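## Task

Take the pieces lying next to the board and set the black pawn on A5, the white queen on A1 and the black queen on D2, reading square names from the labels on the board's edge. All other squares must end with exactly what they had at the start. Every piece on the board must finish standing upright and wholly within its square, and a piece that stays put only because the robot is still holding it does not count.

## Robot and tools

Robot: two arms, left_arm and right_arm, each with six joints and a parallel gripper. The names are labels only; they do not match left or right in a picture. Occasionally something briefly pulls on whatever a gripper holds, so grip firmly enough to resist it.

World frame: one frame shared by both arms. Origin sits on the table surface midway between the arms, +x reaches out over the table, +z is up, and left_arm is on the +y side. Gripper frame: fingers extend along the gripper's +z axis and close along its y axis. The reported hand point lies between the finger pads, roughly 1 cm behind the tips.

Tool execute_actions, argument actions: a list holding zero or one item. An empty list just reports the current state. A motion item is {"rows": [...], "steps": n} with n from 1 to 15 (default 15); each step lasts 1/30 s. Every row is used for one step; if rows run out before steps, the final row keeps being used. A wait item is {"steps": n} with no rows, n up to 300, and returns once n steps have elapsed since the previous result, with your own writing time counted in. Optional pictures (true/false) chooses whether camera images come back; by default they do.

Row layout: exactly 14 numbers, always covering both arms even if one stays still. First left_arm: waist, shoulder, elbow, wrist pitch, wrist yaw, wrist roll, then opening; then the same seven for right_arm. Joint values are absolute target angles in radians, in the same form as the Joint positions line, not offsets. Stated ranges per arm: waist -2.880..2.880, shoulder 0.000..3.142, elbow 0.000..3.019, wrist pitch -1.693..1.571, wrist yaw -1.571..1.571, wrist roll -2.094..2.094. True limits may differ by up to 0.019 rad either way. A call is rejected (nothing sent) if a target exceeds a range end by more than 0.019 rad and is farther out than that joint's last reported angle. A target past the true end is clipped there, and the result may then say "joint sent to its limit", possibly about an earlier still-running action; absence of that line proves nothing. Opening is an absolute value from -1 (closed) to +1 (fully open, 0.094 m pad gap).

Motion limits: each step, the target passed to a joint stays within a fixed distance of its measured angle (waist 0.264, shoulder 0.32, elbow 0.276, wrist pitch 0.33, wrist yaw 0.186, wrist roll 0.522 rad), and if the resulting hand move would exceed 70 mm from the measured position, all that arm's targets are pulled back proportionally. So distant targets need several calls. Between calls the arms keep heading for the last row sent until everything has nearly stopped or a step is HELD; after that only a new action moves them further, though fingers still finish opening or closing.

Gripping: grip_measured shows finger opening on the same -1..1 scale you command; away from the extremes the fingers go where grip_measured would equal your number. To hold a piece, command about 0.03 below the measured value while gripping; smaller gaps grip more gently. Each gripper's reading may be off by about 1 mm, consistently. Pad force tops out near 50 to 62 N; very thin parts get less, and first contact can spike.

Result lines: the state line `left_arm: …` | `right_arm: …` gives each hand's end_effector_position (metres, world frame) and end_effector_quat_wxyz; it can be somewhat wrong, more at long reach. Joint positions and Joint velocities list, per arm, the six joints (rad, rad/s) then pad gap (m, m/s). Joint torques follow the same joint order; they are raw drive output with offsets, scale error and noise, nonzero even in free air. "joint command not followed" means a clearance check altered or blocked some joint targets, the rest of the row still applying. HELD flags steps where your row was wholly or partly not sent. MOTOR HOT appears from 85 °C; at 100 °C that arm and its gripper go limp until cooled (OVER-TEMPERATURE FAULT), dropping anything held. Heat builds while holding loads, including idle time, and partly carries into the next scene.

Cameras: cam_head_left, cam_head_right, cam_left_wrist, cam_right_wrist, each 896x504, with calibration given per camera (K, distortion D, T_world_to_cam mapping world to camera, pos_world). Head cameras may be off by up to about 2.3 degrees and 9 mm; wrist camera poses derive from joint readings. Results list cameras whose calibration changed.

Tool zoom_image: camera (one of the four names) and region [x0, y0, x1, y1] in pixels of that camera's latest full image, origin top-left, at most 504 by 504; returns a sharper close-up.

Tool finished_scene: scene is the current scene's number. Replying without any tool call ends everything remaining.

Avoid: dropping pieces, knocking pieces over or out of squares, pushing anything off the table (immediate failure), pressing hard on the board, and letting the two arms collide or push on each other, which can end the scene. Release each piece upright and centred, then lift clear before finishing. Smooth, economical motion is preferred.

Each tool is called after "Call:" as name([rows], argument=value, ...), one row to a line, values as JSON.

## Session

Call:
execute_actions(actions=[])

Scene clock: 0.00 s of 5200.00 s.
left_arm: end_effector_position=(+0.4995, +0.5188, +0.1981) grip_measured=+1.000 end_effector_quat_wxyz=(+0.038, +0.672, -0.737, +0.066) | right_arm: end_effector_position=(+0.2122, -0.0491, +0.2464) grip_measured=+1.000 end_effector_quat_wxyz=(+0.643, -0.454, +0.510, -0.347)
Joint positions: left_arm=[ 0.416  1.837  1.743 -1.496  0.152 -1.139  0.094] | right_arm=[ 1.222  0.994  0.234  0.937  1.177 -1.387  0.094]
Joint velocities: left_arm=[-0.005  0.005 -0.012 -0.002 -0.022 -0.022  0.   ] | right_arm=[-0.005 -0.005 -0.022 -0.017  0.022 -0.007  0.   ]
Joint torques (N m, as the arm reports them, + toward a larger angle): no reading
Motor temperatures (°C, as the motors report them): left_arm=[30 31 27 27 28 30] | right_arm=[29 28 29 28 29 27]

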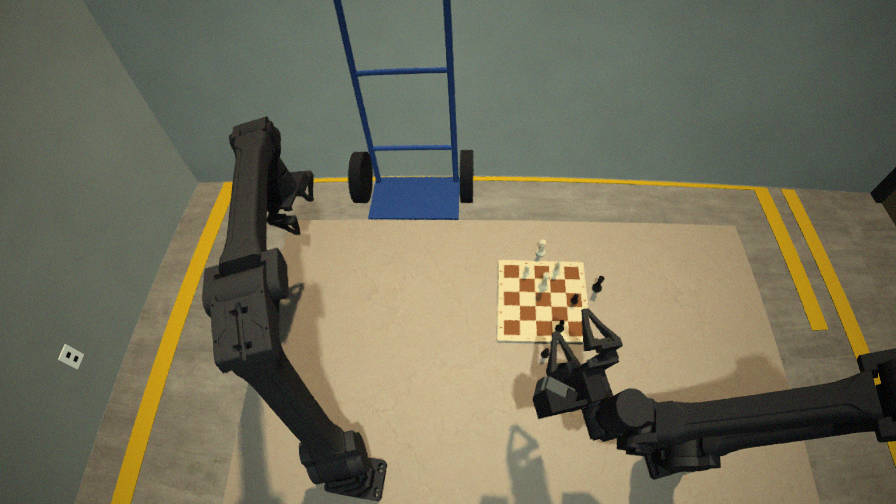

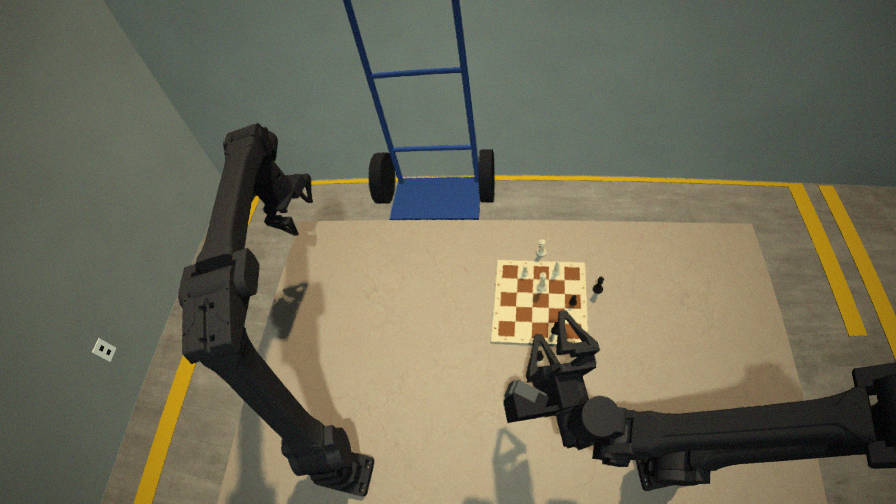

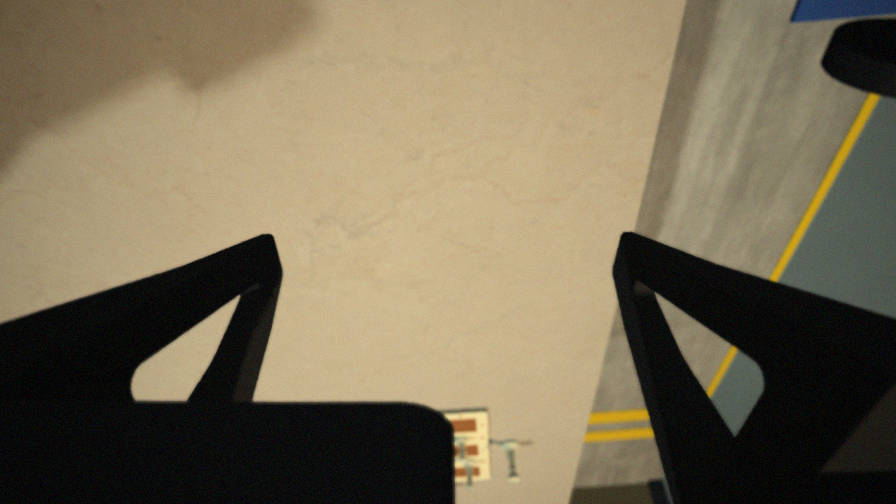

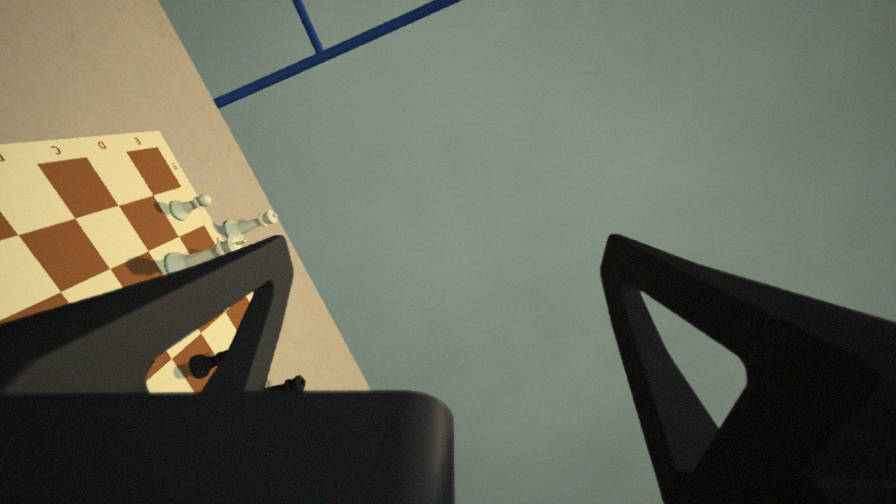

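Call:
zoom_image(camera="cam_head_left", region=[470, 220, 650, 380])

Call:
zoom_image(camera="cam_head_right", region=[470, 220, 650, 380])

Region (470, 220, 650, 380) of cam_head_left's 896x504 image, scaled by 2.800, with more detail than that image has.

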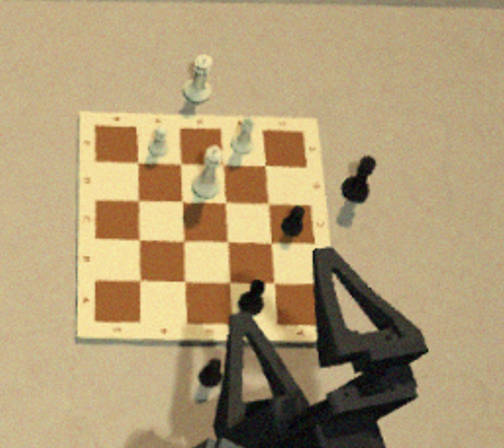

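Region (470, 220, 650, 380) of cam_head_right's 896x504 image, scaled by 2.800, with more detail than that image has.

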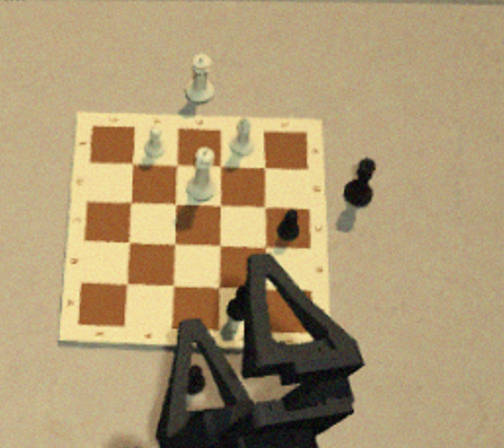

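Call:
execute_actions([
  {"rows":[[0.416,1.837,1.743,-1.496,0.152,-1.139,1,0.5,1.2,1.1,-0.5,0,0,1]],"steps":15},
], pictures=false)

Call:
execute_actions([
  {"steps":60},
])

Scene clock: 23.70 s of 5200.00 s.
left_arm: end_effector_position=(+0.4995, +0.5188, +0.1981) grip_measured=+1.000 end_effector_quat_wxyz=(+0.038, +0.672, -0.737, +0.066) | right_arm: end_effector_position=(+0.4282, +0.0056, +0.2545) grip_measured=+1.000 end_effector_quat_wxyz=(+0.535, -0.431, +0.725, -0.045)
Joint positions: left_arm=[ 0.416  1.837  1.743 -1.496  0.152 -1.139  0.094] | right_arm=[ 0.532  1.212  0.81  -0.05   0.248 -0.502  0.094]
Joint velocities: left_arm=[ 0.005  0.005 -0.002  0.002 -0.081 -0.022  0.   ] | right_arm=[-0.777  0.015  1.326 -2.244 -1.604  1.927  0.   ]
Joint torques (N m, as the arm reports them, + toward a larger angle): left_arm=[ -0.6  -15.77   8.28   0.35   0.03  -0.23] | right_arm=[ 3.79 -9.07 14.48  1.87 -0.04  0.07]
Motor temperatures (°C, as the motors report them): left_arm=[30 32 30 27 28 30] | right_arm=[29 28 31 29 29 27]
Steps of this call (steps 1 to 90: nothing new was sent; then 20.20 s passed at rest; steps 91 to 105: all 15 steps of this action). Readings (joint positions):
91: left_arm=[0.416 1.837 1.743 -1.496 0.152 -1.139] | right_arm=[1.204 1.001 0.245 0.897 1.119 -1.333]
92: left_arm=[0.416 1.837 1.743 -1.496 0.152 -1.139] | right_arm=[1.163 1.024 0.272 0.827 1.055 -1.272]
94: left_arm=[0.416 1.837 1.743 -1.496 0.152 -1.139] | right_arm=[1.057 1.091 0.353 0.689 0.926 -1.149]
98: left_arm=[0.416 1.837 1.743 -1.496 0.152 -1.139] | right_arm=[0.838 1.189 0.531 0.422 0.678 -0.919]
105: the state above

Scene clock: 25.70 s of 5200.00 s.
left_arm: end_effector_position=(+0.4995, +0.5188, +0.1981) grip_measured=+1.000 end_effector_quat_wxyz=(+0.038, +0.672, -0.737, +0.066) | right_arm: end_effector_position=(+0.4175, +0.0245, +0.3194) grip_measured=+1.000 end_effector_quat_wxyz=(+0.434, -0.302, +0.835, +0.152)
Joint positions: left_arm=[ 0.416  1.837  1.743 -1.496  0.152 -1.139  0.094] | right_arm=[ 0.493  1.194  1.072 -0.493  0.003 -0.007  0.094]
Joint velocities: left_arm=[ 0.005  0.005 -0.012 -0.007 -0.022 -0.051  0.   ] | right_arm=[-0.005 -0.005  0.007  0.012 -0.051  0.007  0.   ]
Joint torques (N m, as the arm reports them, + toward a larger angle): left_arm=[ -0.83 -16.15   8.22   0.43   0.02  -0.19] | right_arm=[ 1.87 -8.24 12.35  0.89 -0.24  0.03]
Motor temperatures (°C, as the motors report them): left_arm=[30 32 30 27 28 30] | right_arm=[29 28 32 29 29 27]
Steps of this call (steps 1 to 45: the robot went on to your last target; steps 46 to 60: nothing new was sent). Readings (joint positions):
1: left_arm=[0.416 1.837 1.743 -1.496 0.152 -1.139] | right_arm=[0.510 1.212 0.858 -0.129 0.178 -0.435]
2: left_arm=[0.416 1.837 1.743 -1.496 0.152 -1.139] | right_arm=[0.495 1.212 0.908 -0.219 0.098 -0.365]
4: left_arm=[0.416 1.837 1.743 -1.496 0.152 -1.139] | right_arm=[0.486 1.212 1.005 -0.386 0.019 -0.237]
8: left_arm=[0.416 1.837 1.743 -1.496 0.152 -1.139] | right_arm=[0.492 1.197 1.072 -0.470 0.003 -0.100]
60: the state above
All arms were judged still, so your last target was given up. Only a new action makes them travel on or press farther. Fingers that are still opening or closing keep moving.
camera_calibration (this result's frames):
cam_right_wrist: T_world_to_cam=[[0.627524, -0.778413, 0.0169407, -0.251177], [-0.733994, -0.598694, -0.320653, 0.426465], [0.259743, 0.188783, -0.947045, 0.316107], [0, 0, 0, 1]] pos_world=[0.388536, 0.000127382, 0.44037]

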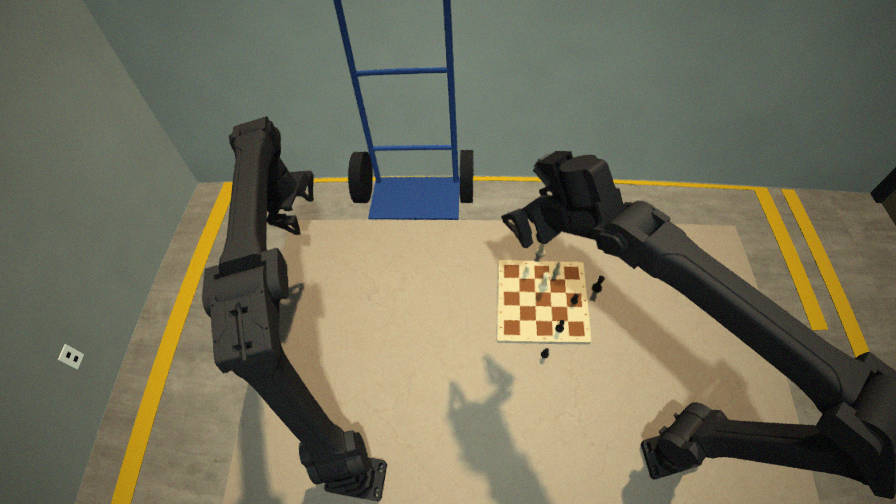

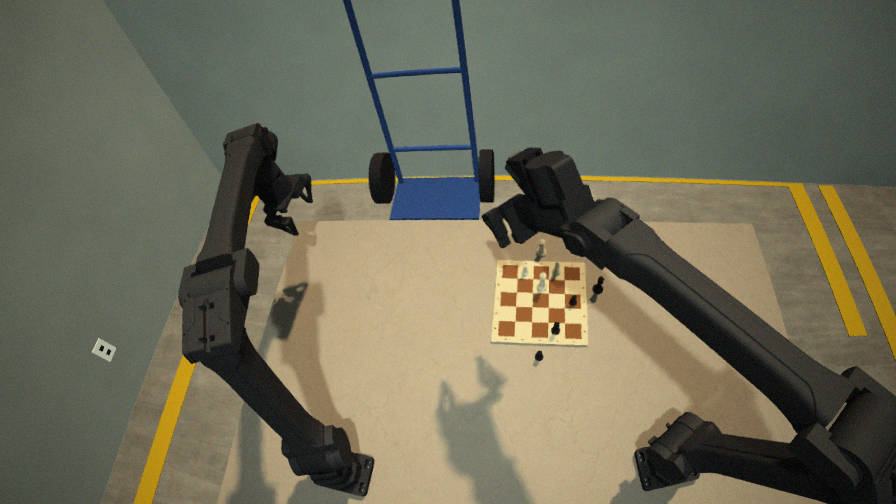

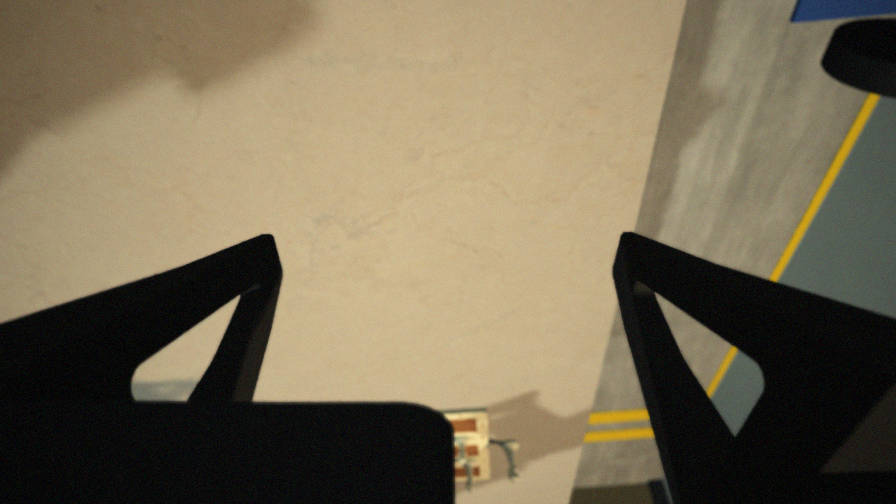

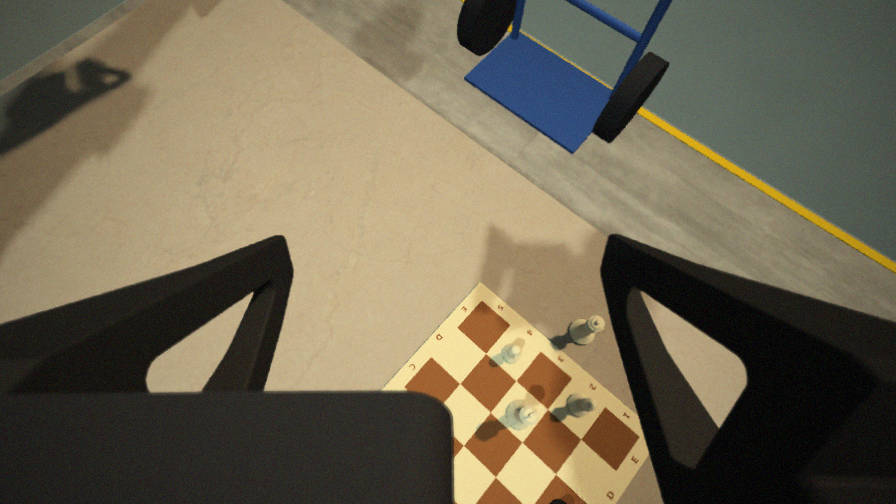

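Call:
execute_actions([
  {"rows":[[0.416,1.837,1.743,-1.496,0.152,-1.139,1,0.5,1.2,1.1,-1.45,0,0,1]],"steps":15},
], pictures=false)

Call:
execute_actions([
  {"steps":20},
], pictures=false)

Call:
execute_actions([
  {"rows":[[0.416,1.837,1.743,-1.496,0.152,-1.139,1,0.1,1.2,1.1,-1.45,0,0,1]],"steps":15},
], pictures=false)

Call:
execute_actions([
  {"steps":20},
], pictures=false)

Call:
execute_actions([
  {"rows":[[0.416,1.837,1.743,-1.496,0.152,-1.139,1,0.1,1.2,1.5,-1.45,0,0,1]],"steps":15},
], pictures=false)

Call:
execute_actions([
  {"steps":20},
], pictures=false)

Call:
execute_actions([
  {"rows":[[0.416,1.837,1.743,-1.496,0.152,-1.139,1,0.1,1.6,1.5,-1.45,0,0,1]],"steps":15},
], pictures=false)

Call:
execute_actions([
  {"steps":20},
])

Scene clock: 43.03 s of 5200.00 s.
left_arm: end_effector_position=(+0.4995, +0.5188, +0.1981) grip_measured=+1.000 end_effector_quat_wxyz=(+0.038, +0.672, -0.737, +0.066) | right_arm: end_effector_position=(+0.2655, -0.1002, +0.2146) grip_measured=+1.000 end_effector_quat_wxyz=(+0.002, -0.340, +0.940, -0.001)
Joint positions: left_arm=[ 0.416  1.837  1.743 -1.496  0.152 -1.139  0.094] | right_arm=[ 0.493  1.203  1.077 -1.441  0.003 -0.007  0.094]
Joint velocities: left_arm=[ 0.005 -0.015 -0.022  0.007  0.007  0.037  0.   ] | right_arm=[ 0.005 -0.015  0.007 -0.017 -0.022  0.022  0.   ]
Joint torques (N m, as the arm reports them, + toward a larger angle): left_arm=[ -0.47 -15.9    8.19   0.45   0.05  -0.22] | right_arm=[ 2.08 -7.93 10.81 -0.29 -0.18  0.  ]
Motor temperatures (°C, as the motors report them): left_arm=[30 32 30 27 28 30] | right_arm=[29 28 33 29 29 27]
Steps of this call (steps 1 to 90: nothing new was sent; then 13.83 s passed at rest; steps 91 to 105: all 15 steps of this action). Readings (joint positions):
91: left_arm=[0.416 1.837 1.743 -1.496 0.152 -1.139] | right_arm=[0.493 1.194 1.079 -0.560 0.003 -0.007]
92: left_arm=[0.416 1.837 1.743 -1.496 0.152 -1.139] | right_arm=[0.493 1.193 1.087 -0.668 0.003 -0.007]
94: left_arm=[0.416 1.837 1.743 -1.496 0.152 -1.139] | right_arm=[0.493 1.193 1.087 -0.888 0.003 -0.007]
98: left_arm=[0.416 1.837 1.743 -1.496 0.152 -1.139] | right_arm=[0.493 1.203 1.083 -1.316 0.003 -0.007]
105: the state above

Scene clock: 43.70 s of 5200.00 s.
left_arm: end_effector_position=(+0.4995, +0.5188, +0.1981) grip_measured=+1.000 end_effector_quat_wxyz=(+0.038, +0.672, -0.737, +0.066) | right_arm: end_effector_position=(+0.2654, -0.1003, +0.2146) grip_measured=+1.000 end_effector_quat_wxyz=(+0.002, -0.340, +0.940, -0.001)
Joint positions: left_arm=[ 0.416  1.837  1.743 -1.496  0.152 -1.139  0.094] | right_arm=[ 0.493  1.203  1.077 -1.441  0.003 -0.007  0.094]
Joint velocities: left_arm=[-0.015  0.005 -0.007 -0.027 -0.066 -0.066  0.   ] | right_arm=[-0.015 -0.015  0.002 -0.012 -0.022 -0.007  0.   ]
Joint torques (N m, as the arm reports them, + toward a larger angle): left_arm=[ -0.83 -15.78   8.22   0.34   0.07  -0.15] | right_arm=[ 2.11 -7.66 10.97 -0.31 -0.25  0.01]
Motor temperatures (°C, as the motors report them): left_arm=[30 32 30 27 28 30] | right_arm=[29 28 33 29 29 27]
Steps of this call (steps 1 to 15: the robot went on to your last target; steps 16 to 20: nothing new was sent). Readings (joint positions):
1: left_arm=[0.416 1.837 1.743 -1.496 0.152 -1.139] | right_arm=[0.493 1.203 1.077 -1.441 0.003 -0.007]
2: left_arm=[0.416 1.837 1.743 -1.496 0.152 -1.139] | right_arm=[0.493 1.203 1.077 -1.441 0.003 -0.007]
4: left_arm=[0.416 1.837 1.743 -1.496 0.152 -1.139] | right_arm=[0.493 1.203 1.077 -1.441 0.003 -0.007]
8: left_arm=[0.416 1.837 1.743 -1.496 0.152 -1.139] | right_arm=[0.493 1.203 1.077 -1.441 0.003 -0.007]
20: the state above
All arms were judged still, so your last target was given up. Only a new action makes them travel on or press farther. Fingers that are still opening or closing keep moving.

Scene clock: 44.20 s of 5200.00 s.
left_arm: end_effector_position=(+0.4995, +0.5188, +0.1981) grip_measured=+1.000 end_effector_quat_wxyz=(+0.038, +0.672, -0.737, +0.066) | right_arm: end_effector_position=(+0.3262, -0.2159, +0.2146) grip_measured=+1.000 end_effector_quat_wxyz=(+0.002, -0.145, +0.989, -0.001)
Joint positions: left_arm=[ 0.416  1.837  1.743 -1.496  0.152 -1.139  0.094] | right_arm=[ 0.093  1.203  1.077 -1.441  0.002 -0.003  0.094]
Joint velocities: left_arm=[-0.005  0.005 -0.002  0.002  0.037  0.007  0.   ] | right_arm=[ 0.21  -0.005  0.007 -0.002  0.037 -0.051  0.   ]
Joint torques (N m, as the arm reports them, + toward a larger angle): left_arm=[ -0.59 -15.93   8.2    0.53   0.04  -0.21] | right_arm=[ 1.09 -7.32 10.96 -0.38 -0.2  -0.03]
Motor temperatures (°C, as the motors report them): left_arm=[30 32 30 27 28 30] | right_arm=[29 28 33 29 29 27]
Steps of this call (steps 1 to 15: all 15 steps of this action). Readings (joint positions):
1: left_arm=[0.416 1.837 1.743 -1.496 0.152 -1.139] | right_arm=[0.477 1.203 1.077 -1.441 -0.005 -0.007]
2: left_arm=[0.416 1.837 1.743 -1.496 0.152 -1.139] | right_arm=[0.439 1.203 1.077 -1.441 -0.006 -0.007]
4: left_arm=[0.416 1.837 1.743 -1.496 0.152 -1.139] | right_arm=[0.316 1.203 1.077 -1.441 -0.006 -0.007]
8: left_arm=[0.416 1.837 1.743 -1.496 0.152 -1.139] | right_arm=[0.074 1.203 1.077 -1.441 0.004 -0.005]
15: the state above

Scene clock: 44.87 s of 5200.00 s.
left_arm: end_effector_position=(+0.4995, +0.5188, +0.1981) grip_measured=+1.000 end_effector_quat_wxyz=(+0.038, +0.672, -0.737, +0.066) | right_arm: end_effector_position=(+0.3254, -0.2130, +0.2146) grip_measured=+1.000 end_effector_quat_wxyz=(+0.002, -0.149, +0.989, -0.001)
Joint positions: left_arm=[ 0.416  1.837  1.743 -1.496  0.152 -1.139  0.094] | right_arm=[ 0.102  1.203  1.077 -1.441  0.002 -0.003  0.094]
Joint velocities: left_arm=[ 0.015 -0.024 -0.007 -0.002 -0.066 -0.007  0.   ] | right_arm=[ 0.015 -0.005  0.002  0.002 -0.095  0.007  0.   ]
Joint torques (N m, as the arm reports them, + toward a larger angle): left_arm=[ -0.45 -15.66   8.27   0.33   0.04  -0.23] | right_arm=[ 1.04 -7.82 10.86 -0.32 -0.22 -0.02]
Motor temperatures (°C, as the motors report them): left_arm=[30 32 30 27 28 30] | right_arm=[29 28 33 29 29 27]
Steps of this call (steps 1 to 15: the robot went on to your last target; steps 16 to 20: nothing new was sent). Readings (joint positions):
1: left_arm=[0.416 1.837 1.743 -1.496 0.152 -1.139] | right_arm=[0.099 1.203 1.077 -1.441 0.002 -0.003]
2: left_arm=[0.416 1.837 1.743 -1.496 0.152 -1.139] | right_arm=[0.102 1.203 1.077 -1.441 0.002 -0.003]
4: left_arm=[0.416 1.837 1.743 -1.496 0.152 -1.139] | right_arm=[0.102 1.203 1.077 -1.441 0.002 -0.003]
8: left_arm=[0.416 1.837 1.743 -1.496 0.152 -1.139] | right_arm=[0.102 1.203 1.077 -1.441 0.002 -0.003]
20: the state above
All arms were judged still, so your last target was given up. Only a new action makes them travel on or press farther. Fingers that are still opening or closing keep moving.

Scene clock: 45.37 s of 5200.00 s.
left_arm: end_effector_position=(+0.4995, +0.5188, +0.1981) grip_measured=+1.000 end_effector_quat_wxyz=(+0.038, +0.672, -0.737, +0.066) | right_arm: end_effector_position=(+0.4030, -0.1893, +0.3834) grip_measured=+1.000 end_effector_quat_wxyz=(+0.194, -0.146, +0.970, +0.028)
Joint positions: left_arm=[ 0.416  1.837  1.743 -1.496  0.152 -1.139  0.094] | right_arm=[ 0.102  1.199  1.47  -1.447  0.002 -0.003  0.094]
Joint velocities: left_arm=[-0.024  0.015  0.002 -0.012 -0.066  0.037  0.   ] | right_arm=[-0.005 -0.181  0.022  0.012 -0.066 -0.007  0.   ]
Joint torques (N m, as the arm reports them, + toward a larger angle): left_arm=[ -0.47 -16.13   8.4    0.46   0.04  -0.22] | right_arm=[ 1.28 -6.9  11.32  0.36 -0.14 -0.03]
Motor temperatures (°C, as the motors report them): left_arm=[30 32 30 27 28 30] | right_arm=[29 28 33 29 29 27]
Steps of this call (steps 1 to 15: all 15 steps of this action). Readings (joint positions):
1: left_arm=[0.416 1.837 1.743 -1.496 0.152 -1.139] | right_arm=[0.102 1.204 1.086 -1.444 0.002 -0.003]
2: left_arm=[0.416 1.837 1.743 -1.496 0.152 -1.139] | right_arm=[0.102 1.207 1.103 -1.447 0.002 -0.003]
4: left_arm=[0.416 1.837 1.743 -1.496 0.152 -1.139] | right_arm=[0.102 1.212 1.159 -1.447 0.002 -0.003]
8: left_arm=[0.416 1.837 1.743 -1.496 0.152 -1.139] | right_arm=[0.102 1.213 1.298 -1.447 0.002 -0.003]
15: the state above

Scene clock: 46.03 s of 5200.00 s.
left_arm: end_effector_position=(+0.4995, +0.5188, +0.1981) grip_measured=+1.000 end_effector_quat_wxyz=(+0.038, +0.672, -0.737, +0.066) | right_arm: end_effector_position=(+0.4018, -0.1896, +0.3854) grip_measured=+1.000 end_effector_quat_wxyz=(+0.197, -0.146, +0.969, +0.028)
Joint positions: left_arm=[ 0.416  1.837  1.743 -1.496  0.152 -1.139  0.094] | right_arm=[ 0.102  1.194  1.47  -1.447  0.002 -0.003  0.094]
Joint velocities: left_arm=[ 0.005  0.005 -0.012  0.012  0.037 -0.051  0.   ] | right_arm=[ 0.005 -0.005  0.012 -0.007  0.007  0.022  0.   ]
Joint torques (N m, as the arm reports them, + toward a larger angle): left_arm=[ -0.93 -16.28   8.23   0.49   0.03  -0.21] | right_arm=[ 1.62 -7.49 11.65  0.47 -0.18 -0.04]
Motor temperatures (°C, as the motors report them): left_arm=[30 32 30 27 28 30] | right_arm=[29 28 33 29 29 27]
Steps of this call (steps 1 to 15: the robot went on to your last target; steps 16 to 20: nothing new was sent). Readings (joint positions):
1: left_arm=[0.416 1.837 1.743 -1.496 0.152 -1.139] | right_arm=[0.102 1.194 1.470 -1.447 0.002 -0.003]
2: left_arm=[0.416 1.837 1.743 -1.496 0.152 -1.139] | right_arm=[0.102 1.192 1.470 -1.447 0.002 -0.003]
4: left_arm=[0.416 1.837 1.743 -1.496 0.152 -1.139] | right_arm=[0.102 1.192 1.470 -1.447 0.002 -0.003]
8: left_arm=[0.416 1.837 1.743 -1.496 0.152 -1.139] | right_arm=[0.102 1.194 1.470 -1.447 0.002 -0.003]
20: the state above
All arms were judged still, so your last target was given up. Only a new action makes them travel on or press farther. Fingers that are still opening or closing keep moving.

Scene clock: 46.53 s of 5200.00 s.
left_arm: end_effector_position=(+0.4995, +0.5188, +0.1981) grip_measured=+1.000 end_effector_quat_wxyz=(+0.038, +0.672, -0.737, +0.066) | right_arm: end_effector_position=(+0.4720, -0.1682, +0.1750) grip_measured=+1.000 end_effector_quat_wxyz=(-0.044, -0.149, +0.988, -0.007)
Joint positions: left_arm=[ 0.416  1.837  1.743 -1.496  0.152 -1.139  0.094] | right_arm=[ 0.102  1.679  1.469 -1.449  0.002 -0.003  0.094]
Joint velocities: left_arm=[-0.024 -0.005 -0.017 -0.007 -0.037 -0.066  0.   ] | right_arm=[ 0.005  0.21  -0.129 -0.002  0.022  0.081  0.   ]
Joint torques (N m, as the arm reports them, + toward a larger angle): left_arm=[ -1.1  -16.29   8.28   0.37   0.04  -0.2 ] | right_arm=[  0.59 -24.16  11.75  -0.07  -0.18   0.01]
Motor temperatures (°C, as the motors report them): left_arm=[30 32 30 27 28 30] | right_arm=[29 28 33 29 29 27]
Steps of this call (steps 1 to 15: all 15 steps of this action). Readings (joint positions):
1: left_arm=[0.416 1.837 1.743 -1.496 0.152 -1.139] | right_arm=[0.102 1.204 1.471 -1.448 0.002 -0.003]
2: left_arm=[0.416 1.837 1.743 -1.496 0.152 -1.139] | right_arm=[0.102 1.218 1.476 -1.449 0.002 -0.003]
4: left_arm=[0.416 1.837 1.743 -1.496 0.152 -1.139] | right_arm=[0.102 1.269 1.478 -1.449 0.002 -0.003]
8: left_arm=[0.416 1.837 1.743 -1.496 0.152 -1.139] | right_arm=[0.102 1.432 1.478 -1.449 0.002 -0.003]
15: the state above

Scene clock: 47.20 s of 5200.00 s.
left_arm: end_effector_position=(+0.4995, +0.5188, +0.1981) grip_measured=+1.000 end_effector_quat_wxyz=(+0.038, +0.672, -0.737, +0.066) | right_arm: end_effector_position=(+0.4662, -0.1700, +0.2087) grip_measured=+1.000 end_effector_quat_wxyz=(-0.008, -0.149, +0.989, -0.002)
Joint positions: left_arm=[ 0.416  1.837  1.743 -1.496  0.152 -1.139  0.094] | right_arm=[ 0.102  1.602  1.465 -1.449  0.002 -0.003  0.094]
Joint velocities: left_arm=[ 0.015 -0.005 -0.007 -0.002  0.051 -0.037  0.   ] | right_arm=[-0.015  0.005  0.002  0.012 -0.022 -0.037  0.   ]
Joint torques (N m, as the arm reports them, + toward a larger angle): left_arm=[ -0.48 -16.1    8.16   0.46   0.04  -0.16] | right_arm=[  1.58 -14.92  11.68  -0.13  -0.16   0.  ]
Motor temperatures (°C, as the motors report them): left_arm=[30 32 30 27 28 30] | right_arm=[29 28 33 29 29 27]
Steps of this call (steps 1 to 20: the robot went on to your last target). Readings (joint positions):
1: left_arm=[0.416 1.837 1.743 -1.496 0.152 -1.139] | right_arm=[0.102 1.683 1.465 -1.449 0.002 -0.003]
2: left_arm=[0.416 1.837 1.743 -1.496 0.152 -1.139] | right_arm=[0.102 1.681 1.465 -1.449 0.002 -0.003]
4: left_arm=[0.416 1.837 1.743 -1.496 0.152 -1.139] | right_arm=[0.102 1.666 1.465 -1.449 0.002 -0.003]
8: left_arm=[0.416 1.837 1.743 -1.496 0.152 -1.139] | right_arm=[0.102 1.623 1.465 -1.449 0.002 -0.003]
20: the state above
camera_calibration (this result's frames):
cam_right_wrist: T_world_to_cam=[[0.296808, -0.954804, 0.0159531, -0.306867], [-0.765765, -0.227996, 0.60135, 0.195696], [-0.570534, -0.190702, -0.798826, 0.526996], [0, 0, 0, 1]] pos_world=[0.541607, -0.147881, 0.308191]

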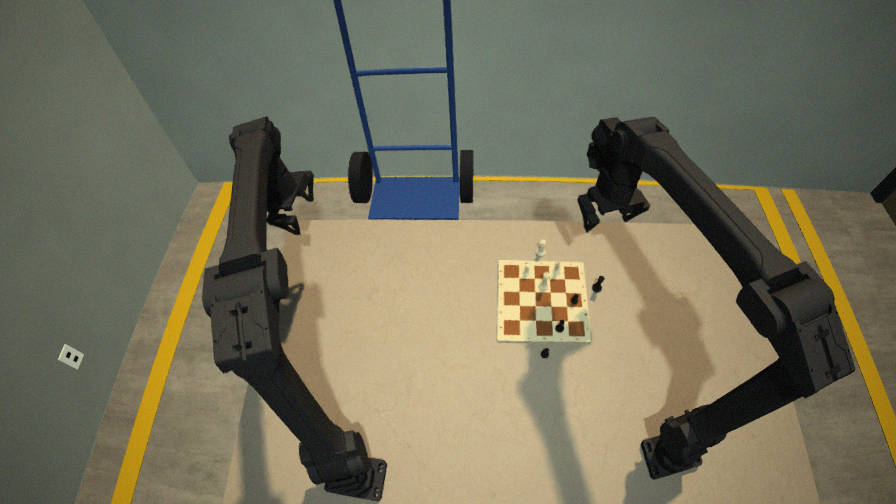

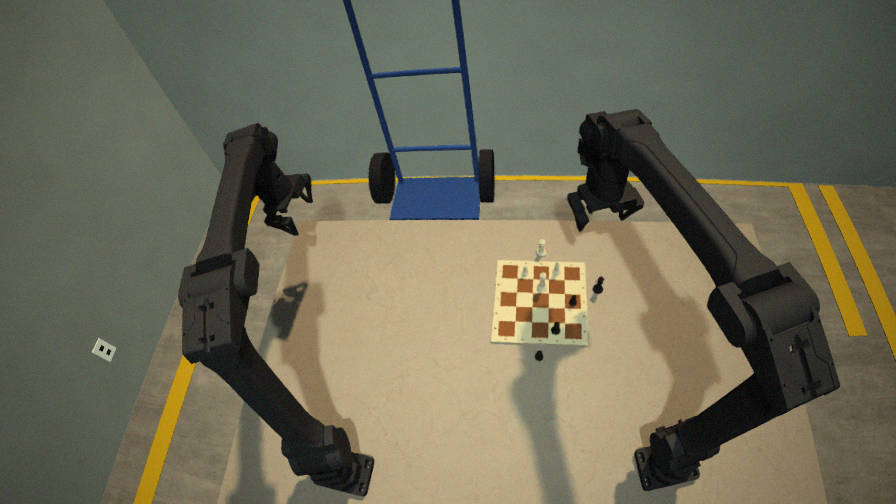

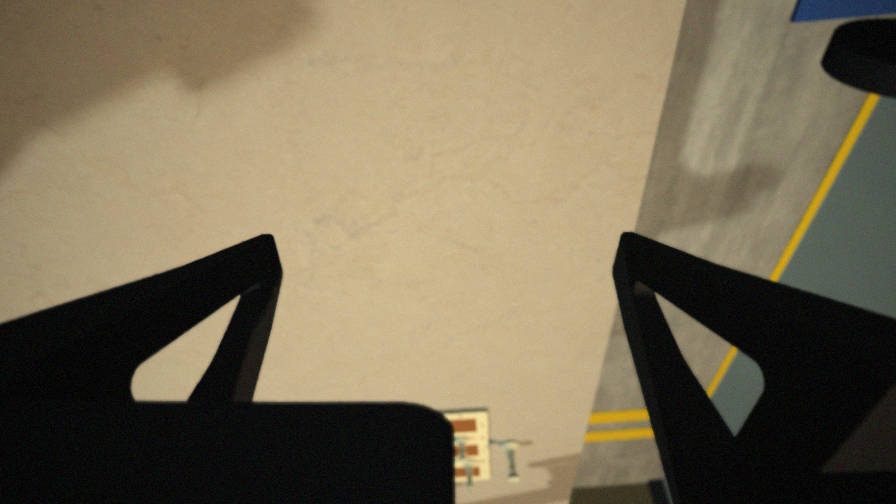

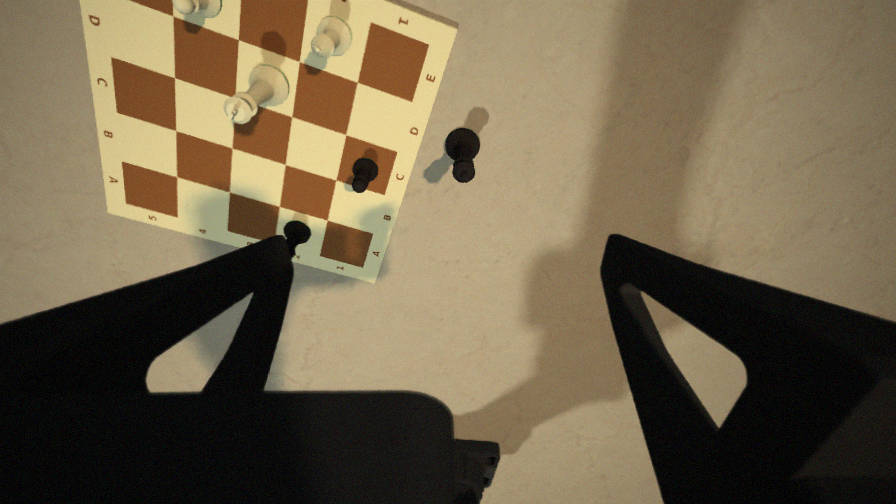

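Call:
zoom_image(camera="cam_right_wrist", region=[60, 0, 500, 300])

Call:
zoom_image(camera="cam_head_left", region=[480, 230, 620, 370])

Region (60, 0, 500, 300) of cam_right_wrist's 896x504 image, scaled by 1.145, with more detail than that image has; it fills the top 344 rows of this view, and the rest is white.

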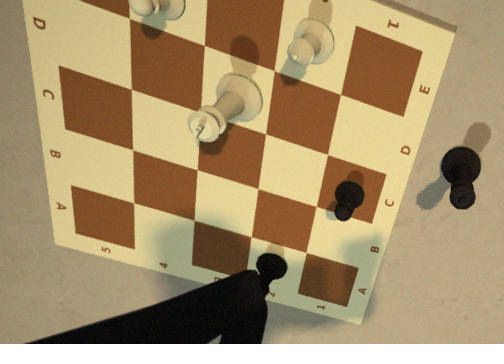

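Region (480, 230, 620, 370) of cam_head_left's 896x504 image, scaled by 3.600, with more detail than that image has.

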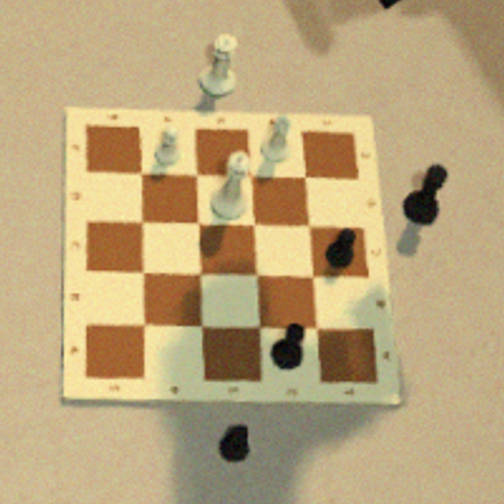

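Call:
execute_actions([
  {"rows":[[0.4,1.75,1.7,-1.2,0.1,-1,1,0.095,1.59,1.46,-1.42,0,-0.04,0.9],[0.4,1.7,1.65,-1.1,0.1,-0.9,1,0.09,1.58,1.42,-1.39,0,-0.08,0.8],[0.4,1.65,1.6,-1,0.1,-0.8,1,0.085,1.57,1.38,-1.36,0,-0.12,0.7],[0.4,1.6,1.55,-0.9,0.1,-0.7,1,0.08,1.56,1.34,-1.33,0,-0.16,0.6],[0.4,1.55,1.5,-0.8,0,-0.6,1,0.075,1.55,1.3,-1.3,0,-0.2,0.5],[0.4,1.5,1.45,-0.7,0,-0.5,1,0.07,1.545,1.27,-1.27,0,-0.24,0.4],[0.4,1.45,1.4,-0.6,0,-0.4,1,0.065,1.54,1.24,-1.24,0,-0.27,0.3],[0.4,1.4,1.35,-0.5,0,-0.3,1,0.06,1.535,1.21,-1.22,0,-0.3,0.2],[0.4,1.35,1.3,-0.4,0,-0.2,1,0.059,1.53,1.19,-1.2,0,-0.3,0.1],[0.4,1.3,1.25,-0.3,0,-0.1,1,0.059,1.527,1.17,-1.183,0,-0.3,0],[0.4,1.25,1.2,-0.2,0,0,1,0.059,1.527,1.17,-1.183,0,-0.3,0],[0.4,1.2,1.15,-0.1,0,0,1,0.059,1.527,1.17,-1.183,0,-0.3,0],[0.4,0.1,0.1,0,0,0,1,0.059,1.527,1.17,-1.183,0,-0.3,0]],"steps":15},
], pictures=false)

Call:
execute_actions([
  {"steps":45},
])

Scene clock: 133.73 s of 5200.00 s.
left_arm: end_effector_position=(+0.4935, +0.5414, +0.3552) grip_measured=+1.000 end_effector_quat_wxyz=(+0.532, -0.279, +0.799, -0.004) | right_arm: end_effector_position=(+0.4213, -0.2028, +0.1140) grip_measured=+0.002 end_effector_quat_wxyz=(-0.019, -0.257, +0.966, -0.001)
Joint positions: left_arm=[ 0.413  1.242  1.113 -0.319  0.005 -0.341  0.094] | right_arm=[ 0.059  1.551  1.146 -1.203  0.002 -0.267  0.047]
Joint velocities: left_arm=[-0.015 -2.085 -1.893  2.015 -0.081  1.311  0.   ] | right_arm=[ 0.005 -0.005  0.012  0.139  0.007 -0.139 -0.001]
Joint torques (N m, as the arm reports them, + toward a larger angle): left_arm=[-1.39 -9.61  9.31  1.7  -0.16 -0.03] | right_arm=[  0.44 -14.44  10.24   0.33  -0.24  -0.09]
Motor temperatures (°C, as the motors report them): left_arm=[30 33 30 27 28 30] | right_arm=[29 30 35 29 29 27]
Steps of this call (steps 1 to 15: the robot went on to your last target; steps 16 to 90: nothing new was sent; then 83.03 s passed at rest; steps 91 to 105: all 15 steps of this action). Readings (joint positions):
91: left_arm=[0.415 1.829 1.729 -1.435 0.126 -1.119] | right_arm=[0.102 1.602 1.463 -1.445 0.002 -0.008]
92: left_arm=[0.415 1.813 1.700 -1.325 0.111 -1.082] | right_arm=[0.102 1.600 1.455 -1.432 0.002 -0.020]
94: left_arm=[0.415 1.763 1.620 -1.109 0.104 -0.975] | right_arm=[0.100 1.587 1.410 -1.382 0.002 -0.060]
98: left_arm=[0.413 1.622 1.462 -0.805 0.016 -0.748] | right_arm=[0.082 1.555 1.259 -1.277 0.002 -0.172]
105: the state above

Scene clock: 135.23 s of 5200.00 s.
left_arm: end_effector_position=(+0.2237, +0.4478, +0.2130) grip_measured=+1.000 end_effector_quat_wxyz=(+0.684, -0.125, +0.711, +0.109) | right_arm: end_effector_position=(+0.4234, -0.2023, +0.1152) grip_measured=+0.002 end_effector_quat_wxyz=(-0.013, -0.270, +0.963, -0.001)
Joint positions: left_arm=[ 0.413  0.094  0.066 -0.013  0.003 -0.015  0.094] | right_arm=[ 0.059  1.548  1.146 -1.194  0.002 -0.293  0.047]
Joint velocities: left_arm=[ 0.005  0.015 -0.012 -0.002  0.081 -0.007  0.   ] | right_arm=[ 0.005 -0.005 -0.002 -0.022  0.007 -0.037  0.   ]
Joint torques (N m, as the arm reports them, + toward a larger angle): left_arm=[-1.52  4.62 12.36  2.47 -0.16 -0.03] | right_arm=[  1.03 -14.99  10.19   0.19  -0.19  -0.13]
Motor temperatures (°C, as the motors report them): left_arm=[30 33 31 27 28 30] | right_arm=[29 30 35 29 29 27]
Steps of this call (steps 1 to 45: the robot went on to your last target). Readings (joint positions):
1: left_arm=[0.413 1.169 1.045 -0.249 0.005 -0.299] | right_arm=[0.059 1.550 1.146 -1.199 0.002 -0.273]
2: left_arm=[0.413 1.093 0.978 -0.189 0.005 -0.261] | right_arm=[0.059 1.549 1.146 -1.196 0.002 -0.277]
4: left_arm=[0.413 0.930 0.845 -0.109 0.005 -0.200] | right_arm=[0.059 1.548 1.146 -1.195 0.002 -0.283]
8: left_arm=[0.413 0.569 0.581 -0.040 0.004 -0.120] | right_arm=[0.059 1.548 1.146 -1.194 0.002 -0.289]
45: the state above
All arms were judged still, so your last target was given up. Only a new action makes them travel on or press farther. Fingers that are still opening or closing keep moving.
camera_calibration (this result's frames):
cam_left_wrist: T_world_to_cam=[[0.318571, -0.947784, 0.014749, 0.348085], [-0.580305, -0.207309, -0.787571, 0.394284], [0.749505, 0.242339, -0.616047, -0.0189633], [0, 0, 0, 1]] pos_world=[0.132128, 0.416244, 0.29371]
cam_right_wrist: T_world_to_cam=[[0.520865, -0.853598, 0.00831199, -0.396991], [-0.679388, -0.408627, 0.609472, 0.137751], [-0.516848, -0.3231, -0.792764, 0.371518], [0, 0, 0, 1]] pos_world=[0.492383, -0.162544, 0.21387]

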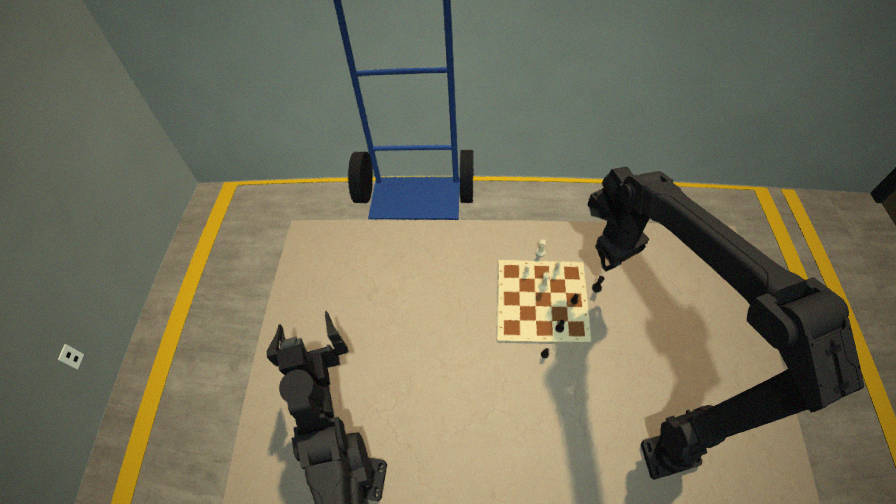

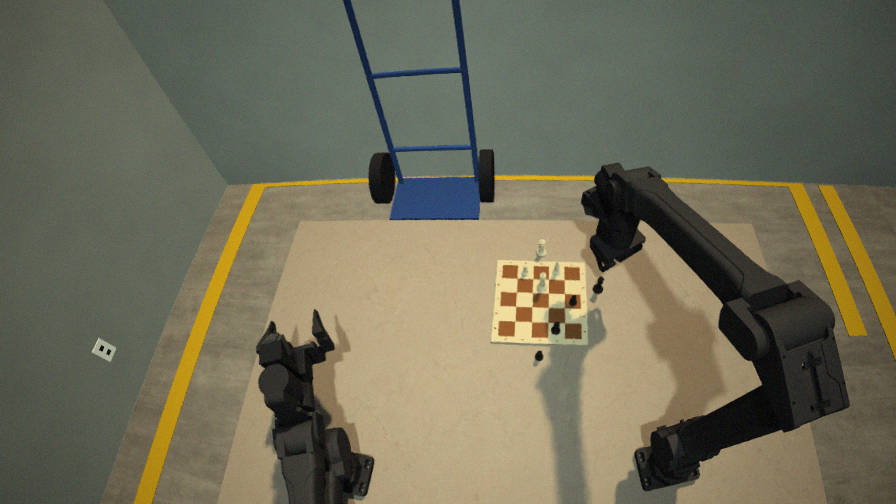

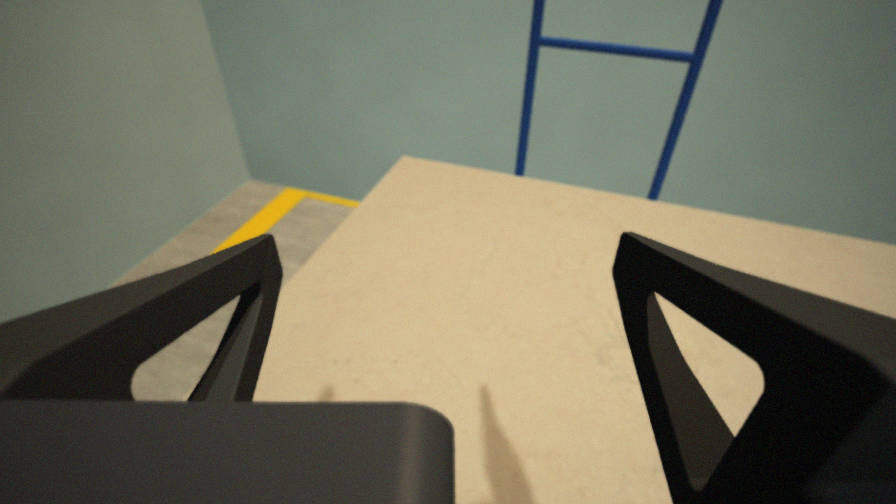

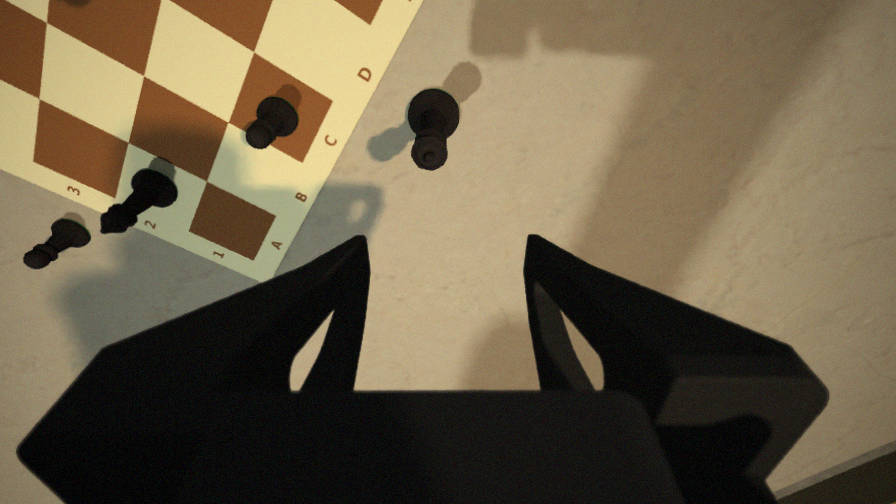

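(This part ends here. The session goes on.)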